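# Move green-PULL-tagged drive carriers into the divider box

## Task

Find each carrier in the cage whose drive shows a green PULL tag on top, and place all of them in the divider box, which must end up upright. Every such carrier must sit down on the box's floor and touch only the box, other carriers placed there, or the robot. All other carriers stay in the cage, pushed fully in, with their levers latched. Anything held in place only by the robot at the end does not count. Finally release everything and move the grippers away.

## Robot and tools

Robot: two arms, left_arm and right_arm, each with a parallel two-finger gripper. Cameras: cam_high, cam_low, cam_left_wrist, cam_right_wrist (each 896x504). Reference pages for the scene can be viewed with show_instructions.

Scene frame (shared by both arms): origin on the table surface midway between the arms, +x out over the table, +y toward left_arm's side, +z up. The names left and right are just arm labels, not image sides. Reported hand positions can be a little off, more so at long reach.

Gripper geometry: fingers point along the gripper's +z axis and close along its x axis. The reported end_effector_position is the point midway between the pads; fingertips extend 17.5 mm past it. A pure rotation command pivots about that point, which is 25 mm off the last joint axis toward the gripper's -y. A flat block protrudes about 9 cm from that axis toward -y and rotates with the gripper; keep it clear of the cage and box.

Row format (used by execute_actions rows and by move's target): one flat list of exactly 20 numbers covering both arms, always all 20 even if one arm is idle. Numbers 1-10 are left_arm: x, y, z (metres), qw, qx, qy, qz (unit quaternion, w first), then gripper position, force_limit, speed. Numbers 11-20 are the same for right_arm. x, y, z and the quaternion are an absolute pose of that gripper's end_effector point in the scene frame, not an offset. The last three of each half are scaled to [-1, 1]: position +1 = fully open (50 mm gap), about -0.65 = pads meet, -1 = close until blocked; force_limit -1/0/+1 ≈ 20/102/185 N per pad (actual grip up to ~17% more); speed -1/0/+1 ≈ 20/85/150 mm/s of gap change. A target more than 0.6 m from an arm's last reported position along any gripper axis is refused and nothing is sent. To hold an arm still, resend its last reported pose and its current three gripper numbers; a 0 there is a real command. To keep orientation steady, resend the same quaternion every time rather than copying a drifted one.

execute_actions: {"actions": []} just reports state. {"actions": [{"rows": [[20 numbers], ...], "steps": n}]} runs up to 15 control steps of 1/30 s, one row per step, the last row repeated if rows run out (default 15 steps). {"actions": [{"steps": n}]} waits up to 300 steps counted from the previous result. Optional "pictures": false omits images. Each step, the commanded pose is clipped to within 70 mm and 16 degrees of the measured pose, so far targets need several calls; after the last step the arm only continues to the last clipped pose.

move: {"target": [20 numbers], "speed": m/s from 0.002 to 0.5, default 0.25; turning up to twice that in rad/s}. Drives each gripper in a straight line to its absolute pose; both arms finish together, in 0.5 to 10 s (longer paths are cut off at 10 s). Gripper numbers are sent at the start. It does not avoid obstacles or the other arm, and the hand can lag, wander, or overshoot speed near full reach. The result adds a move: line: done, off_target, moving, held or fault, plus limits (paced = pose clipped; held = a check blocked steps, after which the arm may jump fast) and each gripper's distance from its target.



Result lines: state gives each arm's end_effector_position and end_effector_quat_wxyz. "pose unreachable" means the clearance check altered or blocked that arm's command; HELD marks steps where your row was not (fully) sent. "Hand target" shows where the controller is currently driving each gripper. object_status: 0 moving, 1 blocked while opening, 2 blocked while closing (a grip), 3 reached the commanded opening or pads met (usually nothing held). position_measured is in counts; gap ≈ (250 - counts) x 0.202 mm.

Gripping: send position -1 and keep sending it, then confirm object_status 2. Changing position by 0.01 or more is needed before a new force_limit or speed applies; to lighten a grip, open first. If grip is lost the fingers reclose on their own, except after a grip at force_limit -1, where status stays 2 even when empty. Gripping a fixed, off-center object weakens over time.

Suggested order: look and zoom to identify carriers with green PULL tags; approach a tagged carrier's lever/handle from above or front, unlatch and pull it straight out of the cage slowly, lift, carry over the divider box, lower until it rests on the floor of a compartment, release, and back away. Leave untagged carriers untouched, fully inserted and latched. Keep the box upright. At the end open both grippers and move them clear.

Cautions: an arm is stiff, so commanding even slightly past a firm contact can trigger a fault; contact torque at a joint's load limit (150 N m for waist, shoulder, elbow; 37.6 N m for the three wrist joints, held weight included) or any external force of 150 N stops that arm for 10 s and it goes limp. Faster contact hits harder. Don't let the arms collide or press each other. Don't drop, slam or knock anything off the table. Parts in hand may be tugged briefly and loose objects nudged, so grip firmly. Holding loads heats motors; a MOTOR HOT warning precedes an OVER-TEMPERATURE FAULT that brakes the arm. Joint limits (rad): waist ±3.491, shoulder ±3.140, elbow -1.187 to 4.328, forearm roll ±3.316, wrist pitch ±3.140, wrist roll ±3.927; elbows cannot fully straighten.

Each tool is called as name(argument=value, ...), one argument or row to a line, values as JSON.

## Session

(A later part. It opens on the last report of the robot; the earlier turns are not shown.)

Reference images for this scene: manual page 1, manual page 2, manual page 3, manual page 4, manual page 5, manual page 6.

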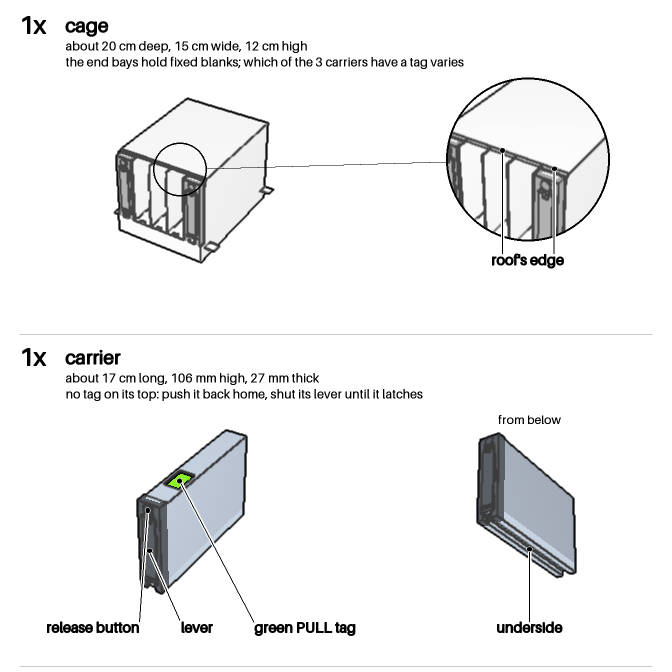

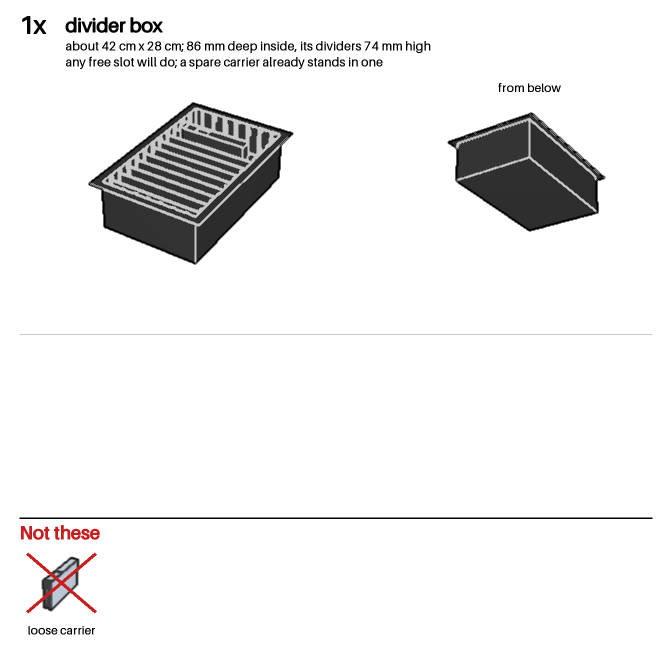

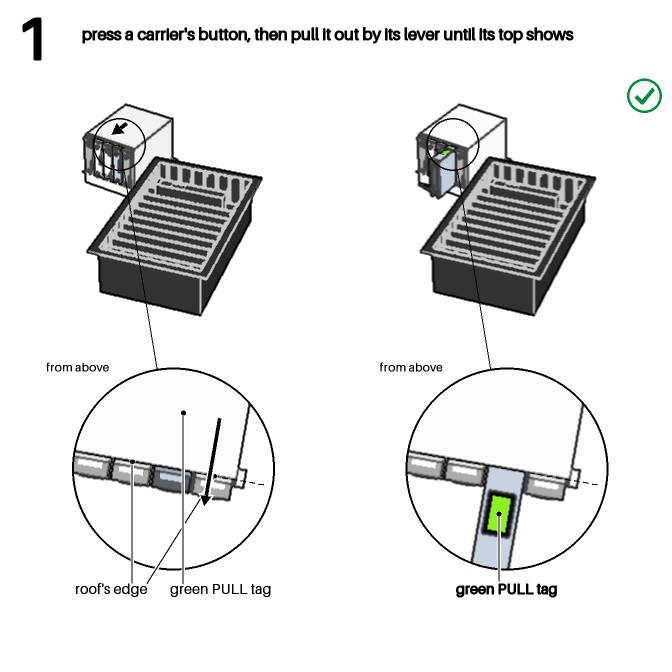

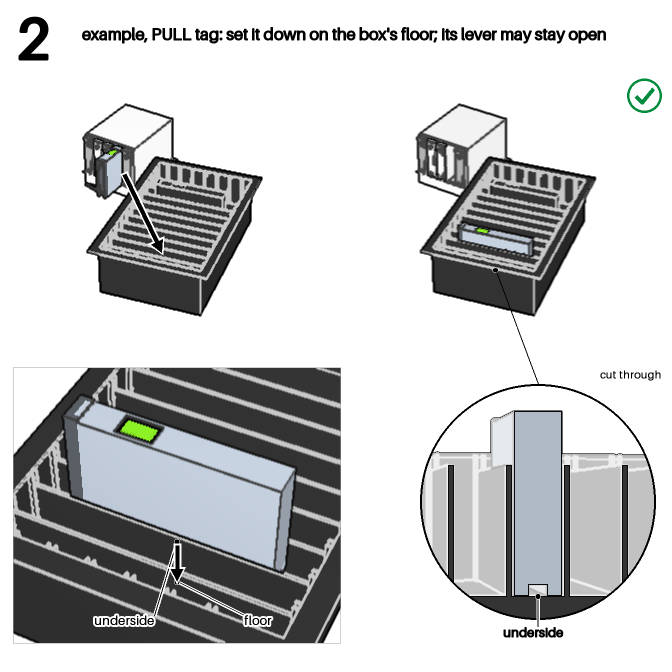

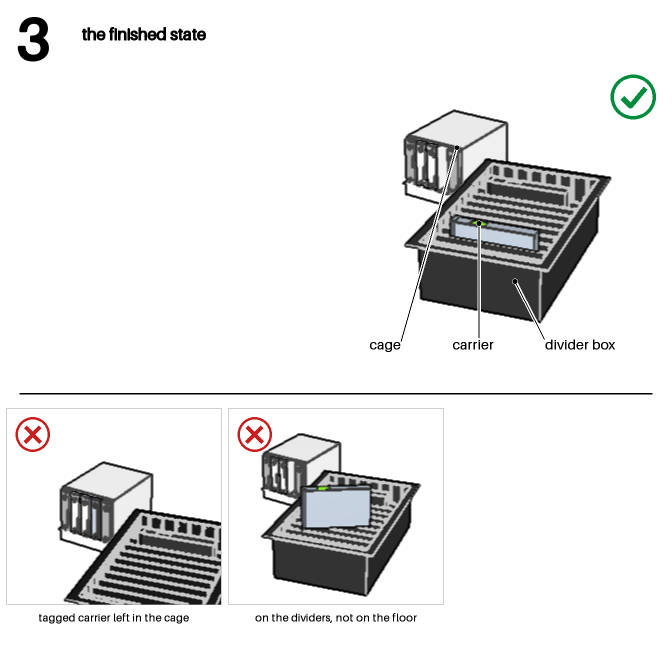

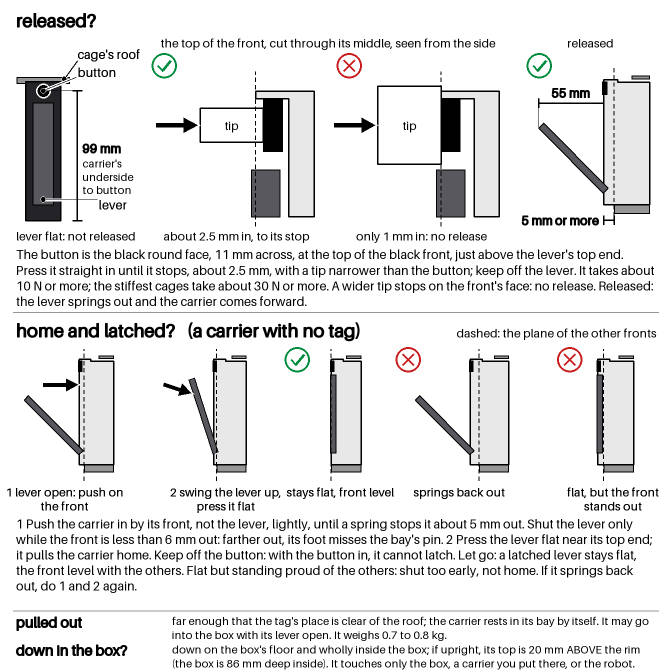

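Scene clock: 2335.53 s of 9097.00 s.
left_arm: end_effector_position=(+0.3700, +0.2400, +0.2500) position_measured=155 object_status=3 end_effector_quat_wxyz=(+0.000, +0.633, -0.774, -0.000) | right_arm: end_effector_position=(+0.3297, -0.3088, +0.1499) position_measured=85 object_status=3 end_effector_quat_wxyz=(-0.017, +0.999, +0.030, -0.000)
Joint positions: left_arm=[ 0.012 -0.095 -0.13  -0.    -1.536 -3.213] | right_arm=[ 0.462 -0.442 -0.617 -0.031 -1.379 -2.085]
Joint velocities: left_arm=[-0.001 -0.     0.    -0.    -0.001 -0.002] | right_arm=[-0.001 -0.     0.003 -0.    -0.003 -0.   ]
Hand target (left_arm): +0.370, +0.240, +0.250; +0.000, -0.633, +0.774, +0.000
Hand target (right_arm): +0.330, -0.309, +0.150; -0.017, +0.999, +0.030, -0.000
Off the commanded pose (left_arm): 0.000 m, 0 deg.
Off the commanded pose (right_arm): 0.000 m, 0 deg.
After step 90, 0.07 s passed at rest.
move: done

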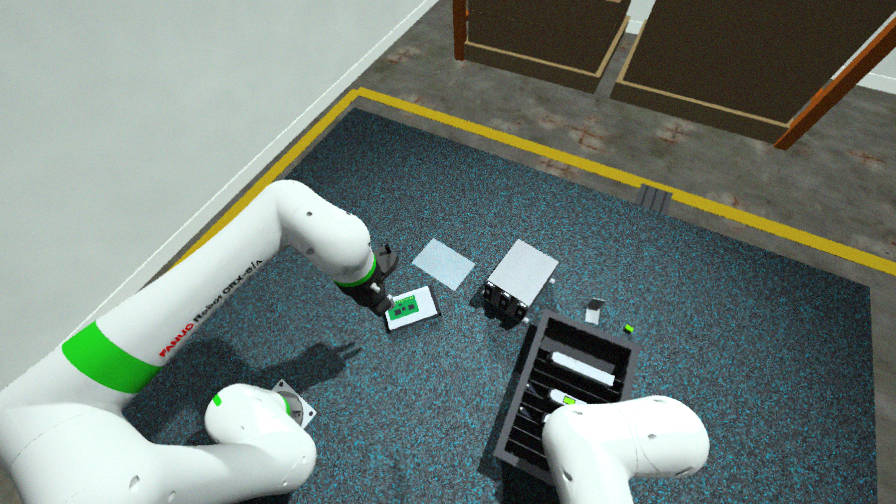

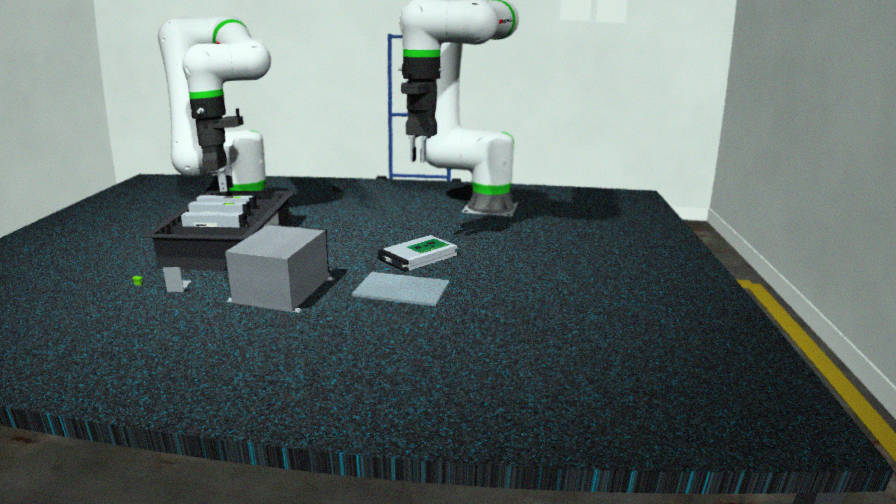

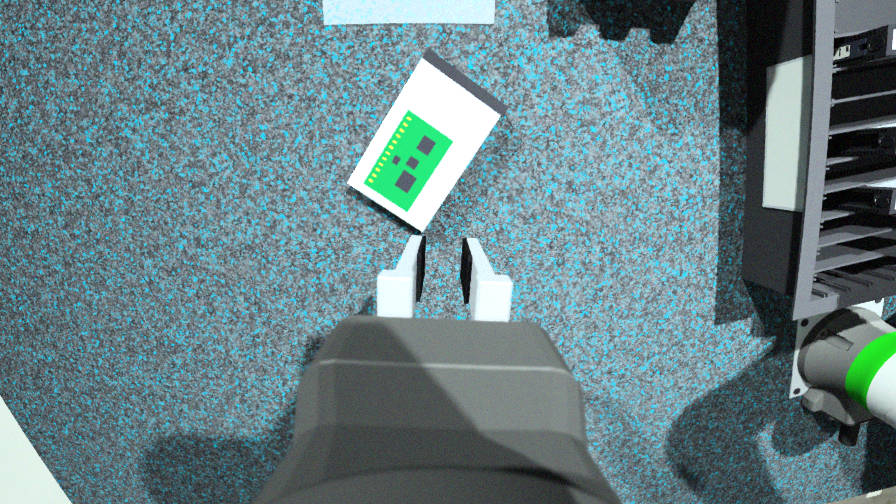

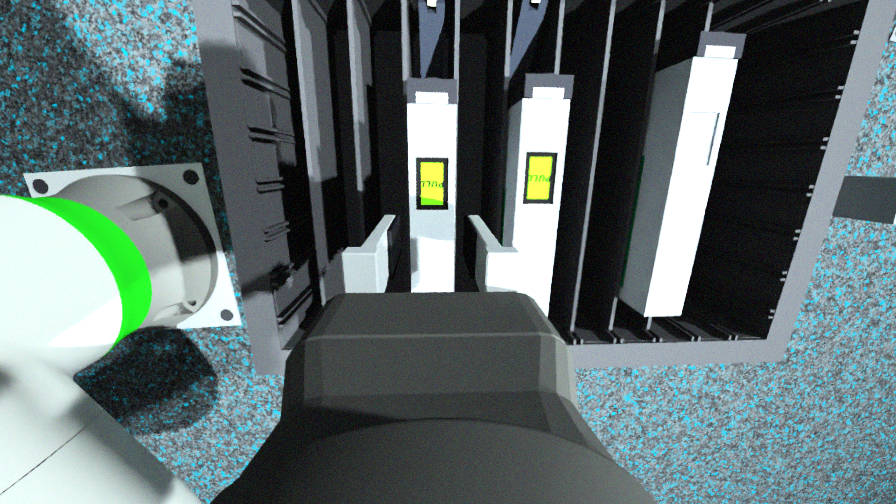

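move(
  target=[0.37,0.24,0.25,0,0.6327,-0.7744,0,-0.02,-0.3,-0.3,0.3297,-0.3088,0.27,-0.0174,0.9994,0.0297,-0.0005,0.45,-0.2,-0.8],
  speed=0.12,
)

zoom_image(
  camera="cam_low",
  region=[130,160,350,320],
)

zoom_image(
  camera="cam_high",
  region=[460,230,700,400],
)

Scene clock: 2340.37 s of 9097.00 s.
left_arm: end_effector_position=(+0.3700, +0.2400, +0.2500) position_measured=155 object_status=3 end_effector_quat_wxyz=(+0.000, +0.633, -0.774, -0.000) | right_arm: end_effector_position=(+0.3298, -0.3088, +0.2699) position_measured=85 object_status=3 end_effector_quat_wxyz=(-0.017, +0.999, +0.030, -0.000)
Joint positions: left_arm=[ 0.012 -0.095 -0.13  -0.    -1.536 -3.213] | right_arm=[ 0.462 -0.455 -0.345 -0.03  -1.664 -2.094]
Joint velocities: left_arm=[-0.001 -0.     0.    -0.001  0.001 -0.001] | right_arm=[ 0.002  0.001  0.003 -0.    -0.003  0.   ]
Hand target (left_arm): +0.370, +0.240, +0.250; +0.000, -0.633, +0.774, +0.000
Hand target (right_arm): +0.330, -0.309, +0.270; -0.017, +0.999, +0.030, -0.000
Off the commanded pose (left_arm): 0.000 m, 0 deg.
Off the commanded pose (right_arm): 0.000 m, 0 deg.
After step 90, 0.43 s passed at rest.
move: done

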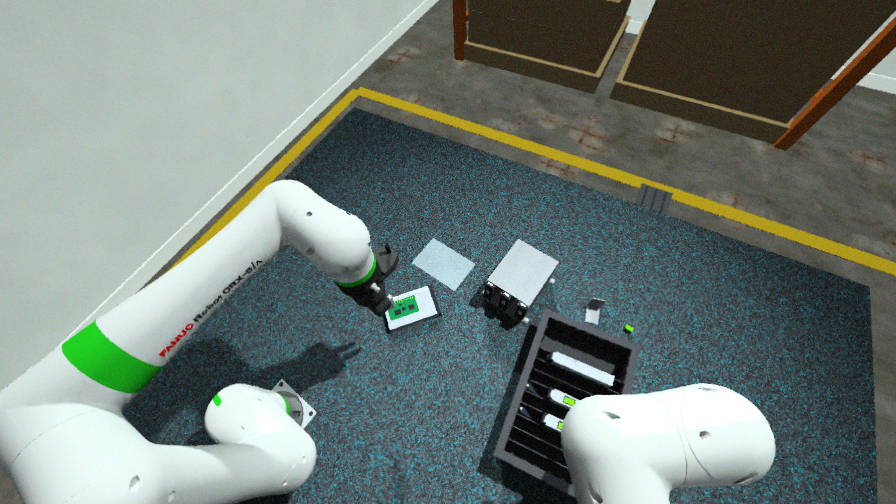

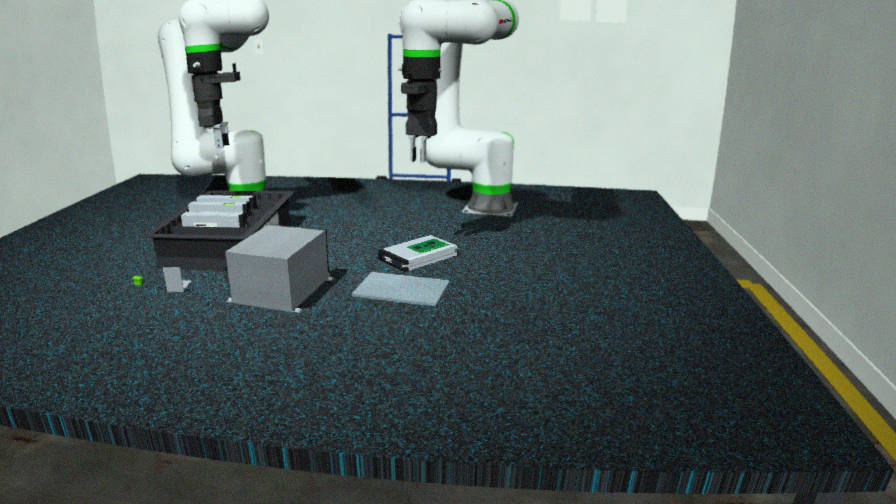

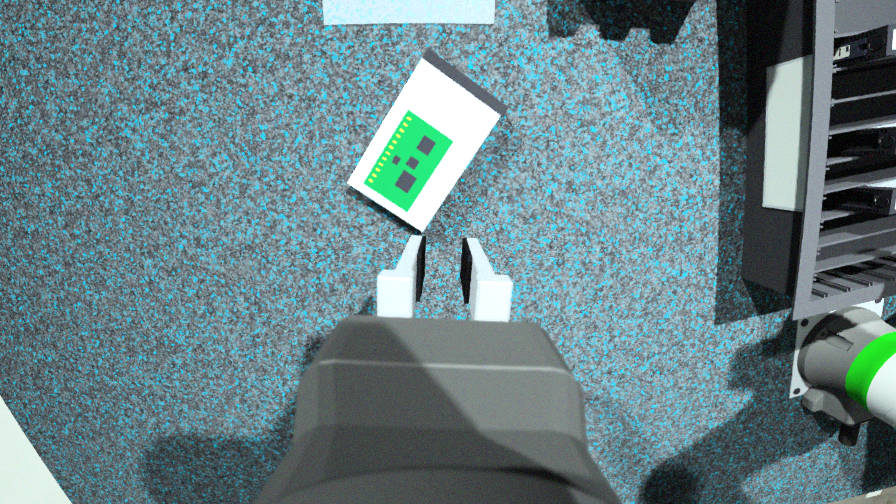

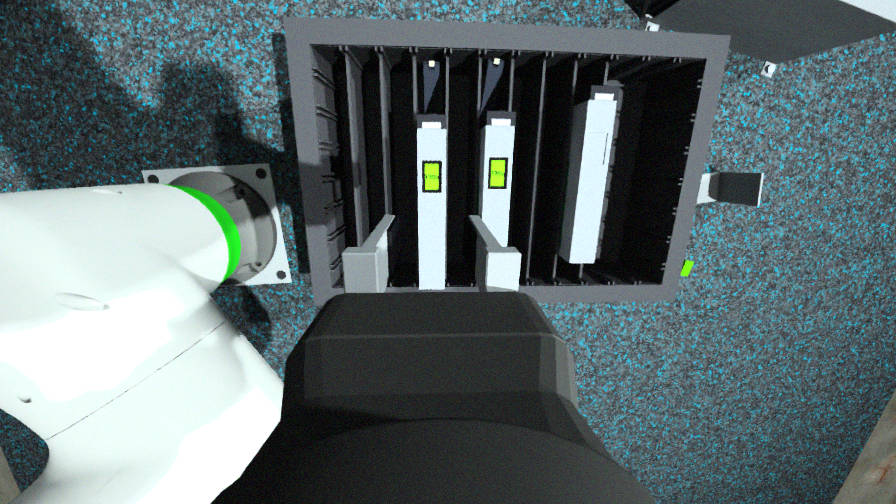

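Region (130, 160, 350, 320) of cam_low's 896x504 image, scaled by 2.291, with more detail than that image has; it fills the top 367 rows of this view, and the rest is white.

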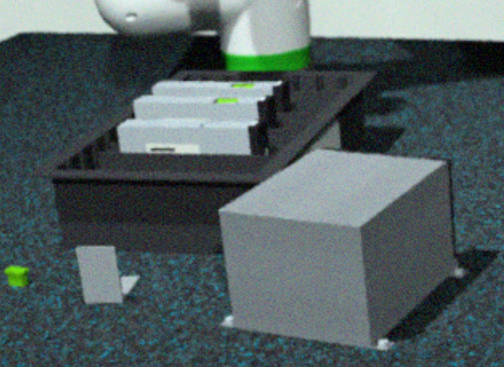

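Region (460, 230, 700, 400) of cam_high's 896x504 image, scaled by 2.100, with more detail than that image has; it fills the top 357 rows of this view, and the rest is white.

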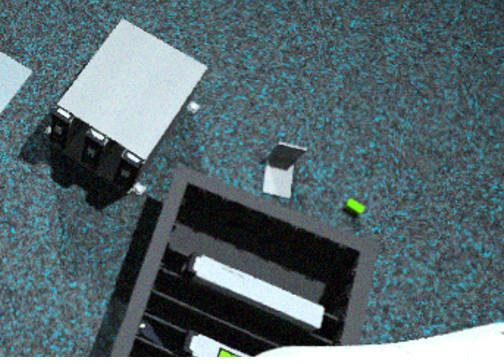

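zoom_image(
  camera="cam_high",
  region=[470,265,560,335],
)

zoom_image(
  camera="cam_right_wrist",
  region=[300,20,740,310],
)

Region (470, 265, 560, 335) of cam_high's 896x504 image, scaled by 5.600, with more detail than that image has.

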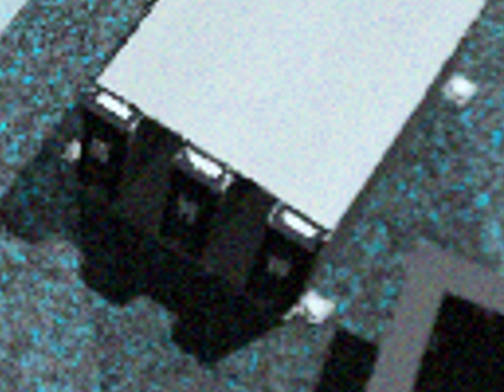

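Region (300, 20, 740, 310) of cam_right_wrist's 896x504 image, scaled by 1.145, with more detail than that image has; it fills the top 332 rows of this view, and the rest is white.

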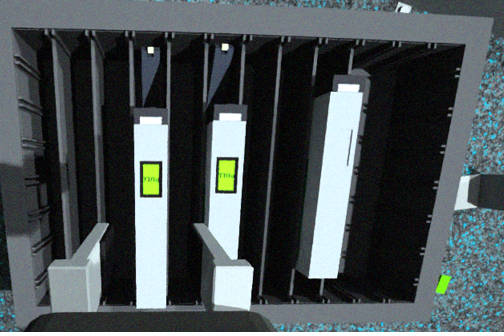

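move(
  target=[0.37,0.24,0.27,0,0.6327,-0.7744,0,-0.02,-0.3,-0.3,0.28,-0.31,0.33,-0.0174,0.9994,0.0297,-0.0005,0.45,-0.2,-0.8],
  speed=0.12,
)

Scene clock: 2348.73 s of 9097.00 s.
left_arm: end_effector_position=(+0.3700, +0.2400, +0.2700) position_measured=155 object_status=3 end_effector_quat_wxyz=(-0.000, +0.633, -0.774, +0.000) | right_arm: end_effector_position=(+0.2802, -0.3101, +0.3300) position_measured=85 object_status=3 end_effector_quat_wxyz=(-0.017, +0.999, +0.030, -0.000)
Joint positions: left_arm=[ 0.012 -0.096 -0.084 -0.    -1.582 -3.213] | right_arm=[ 0.595 -0.57  -0.262 -0.029 -1.857 -2.232]
Joint velocities: left_arm=[ 0.001  0.001  0.     0.    -0.001 -0.   ] | right_arm=[ 0.004 -0.001  0.001  0.001 -0.002 -0.003]
Hand target (left_arm): +0.370, +0.240, +0.270; -0.000, -0.633, +0.774, -0.000
Hand target (right_arm): +0.280, -0.310, +0.330; -0.017, +0.999, +0.030, -0.000
Off the commanded pose (left_arm): 0.000 m, 0 deg.
Off the commanded pose (right_arm): 0.000 m, 0 deg.
After step 90, 4.30 s passed at rest.
move: done

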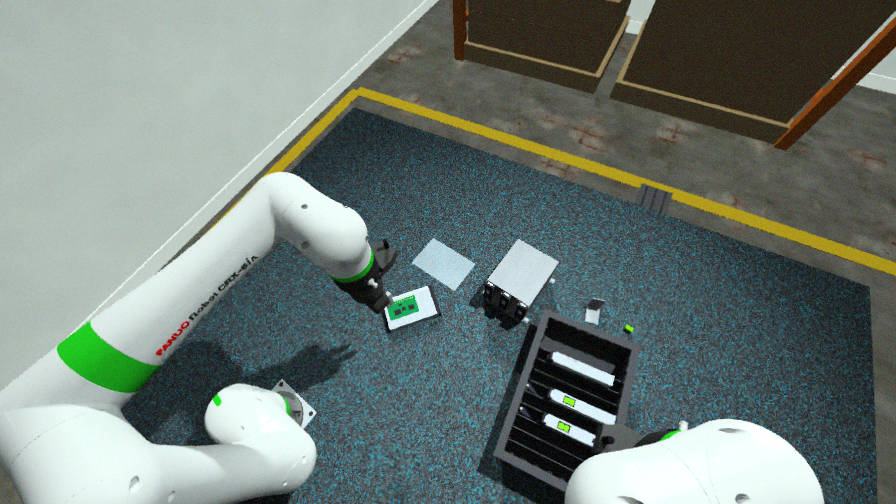

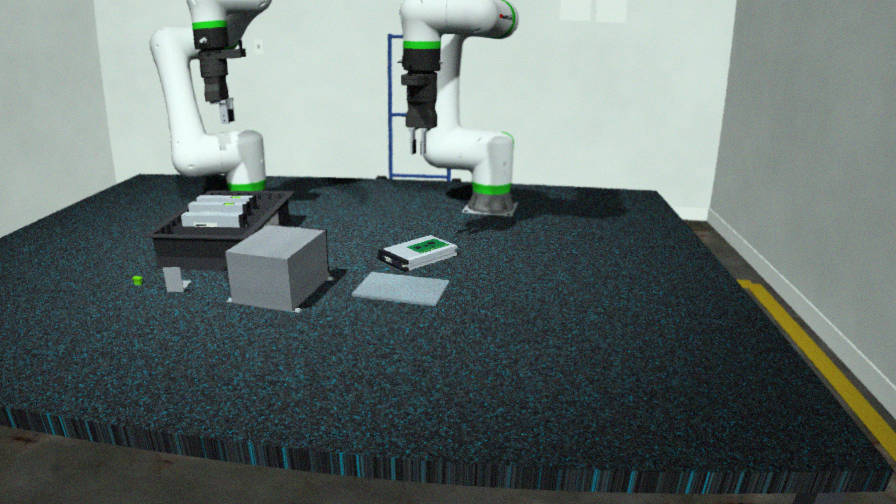

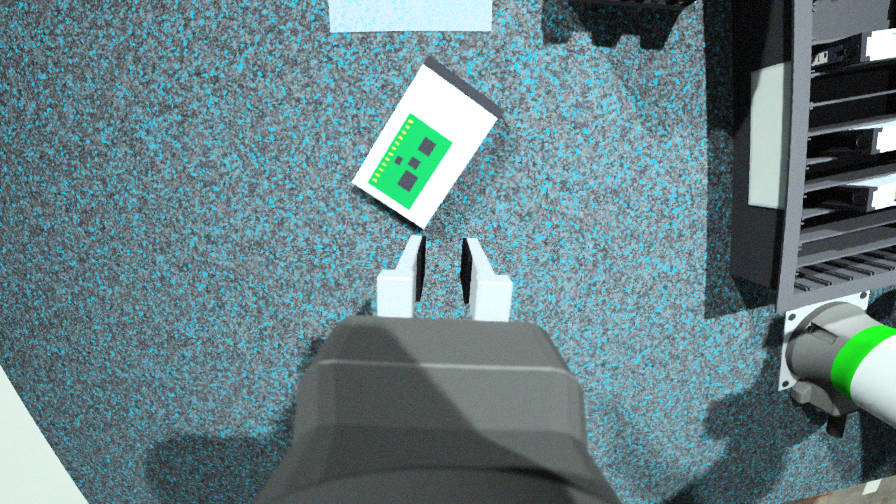

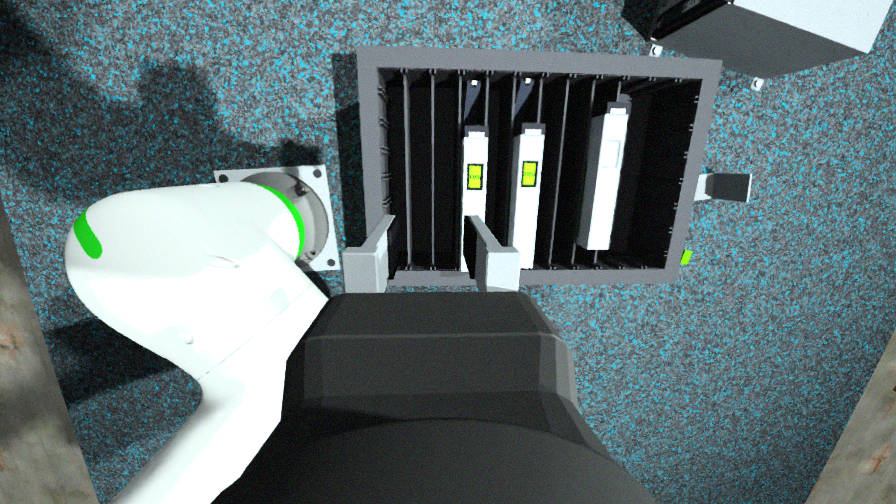

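Both tagged carriers are resting on the box floor, the untagged one is latched in its bay, and both arms are clear.

finished_scene(
  scene=2,
)

The scene is finished: the task was done.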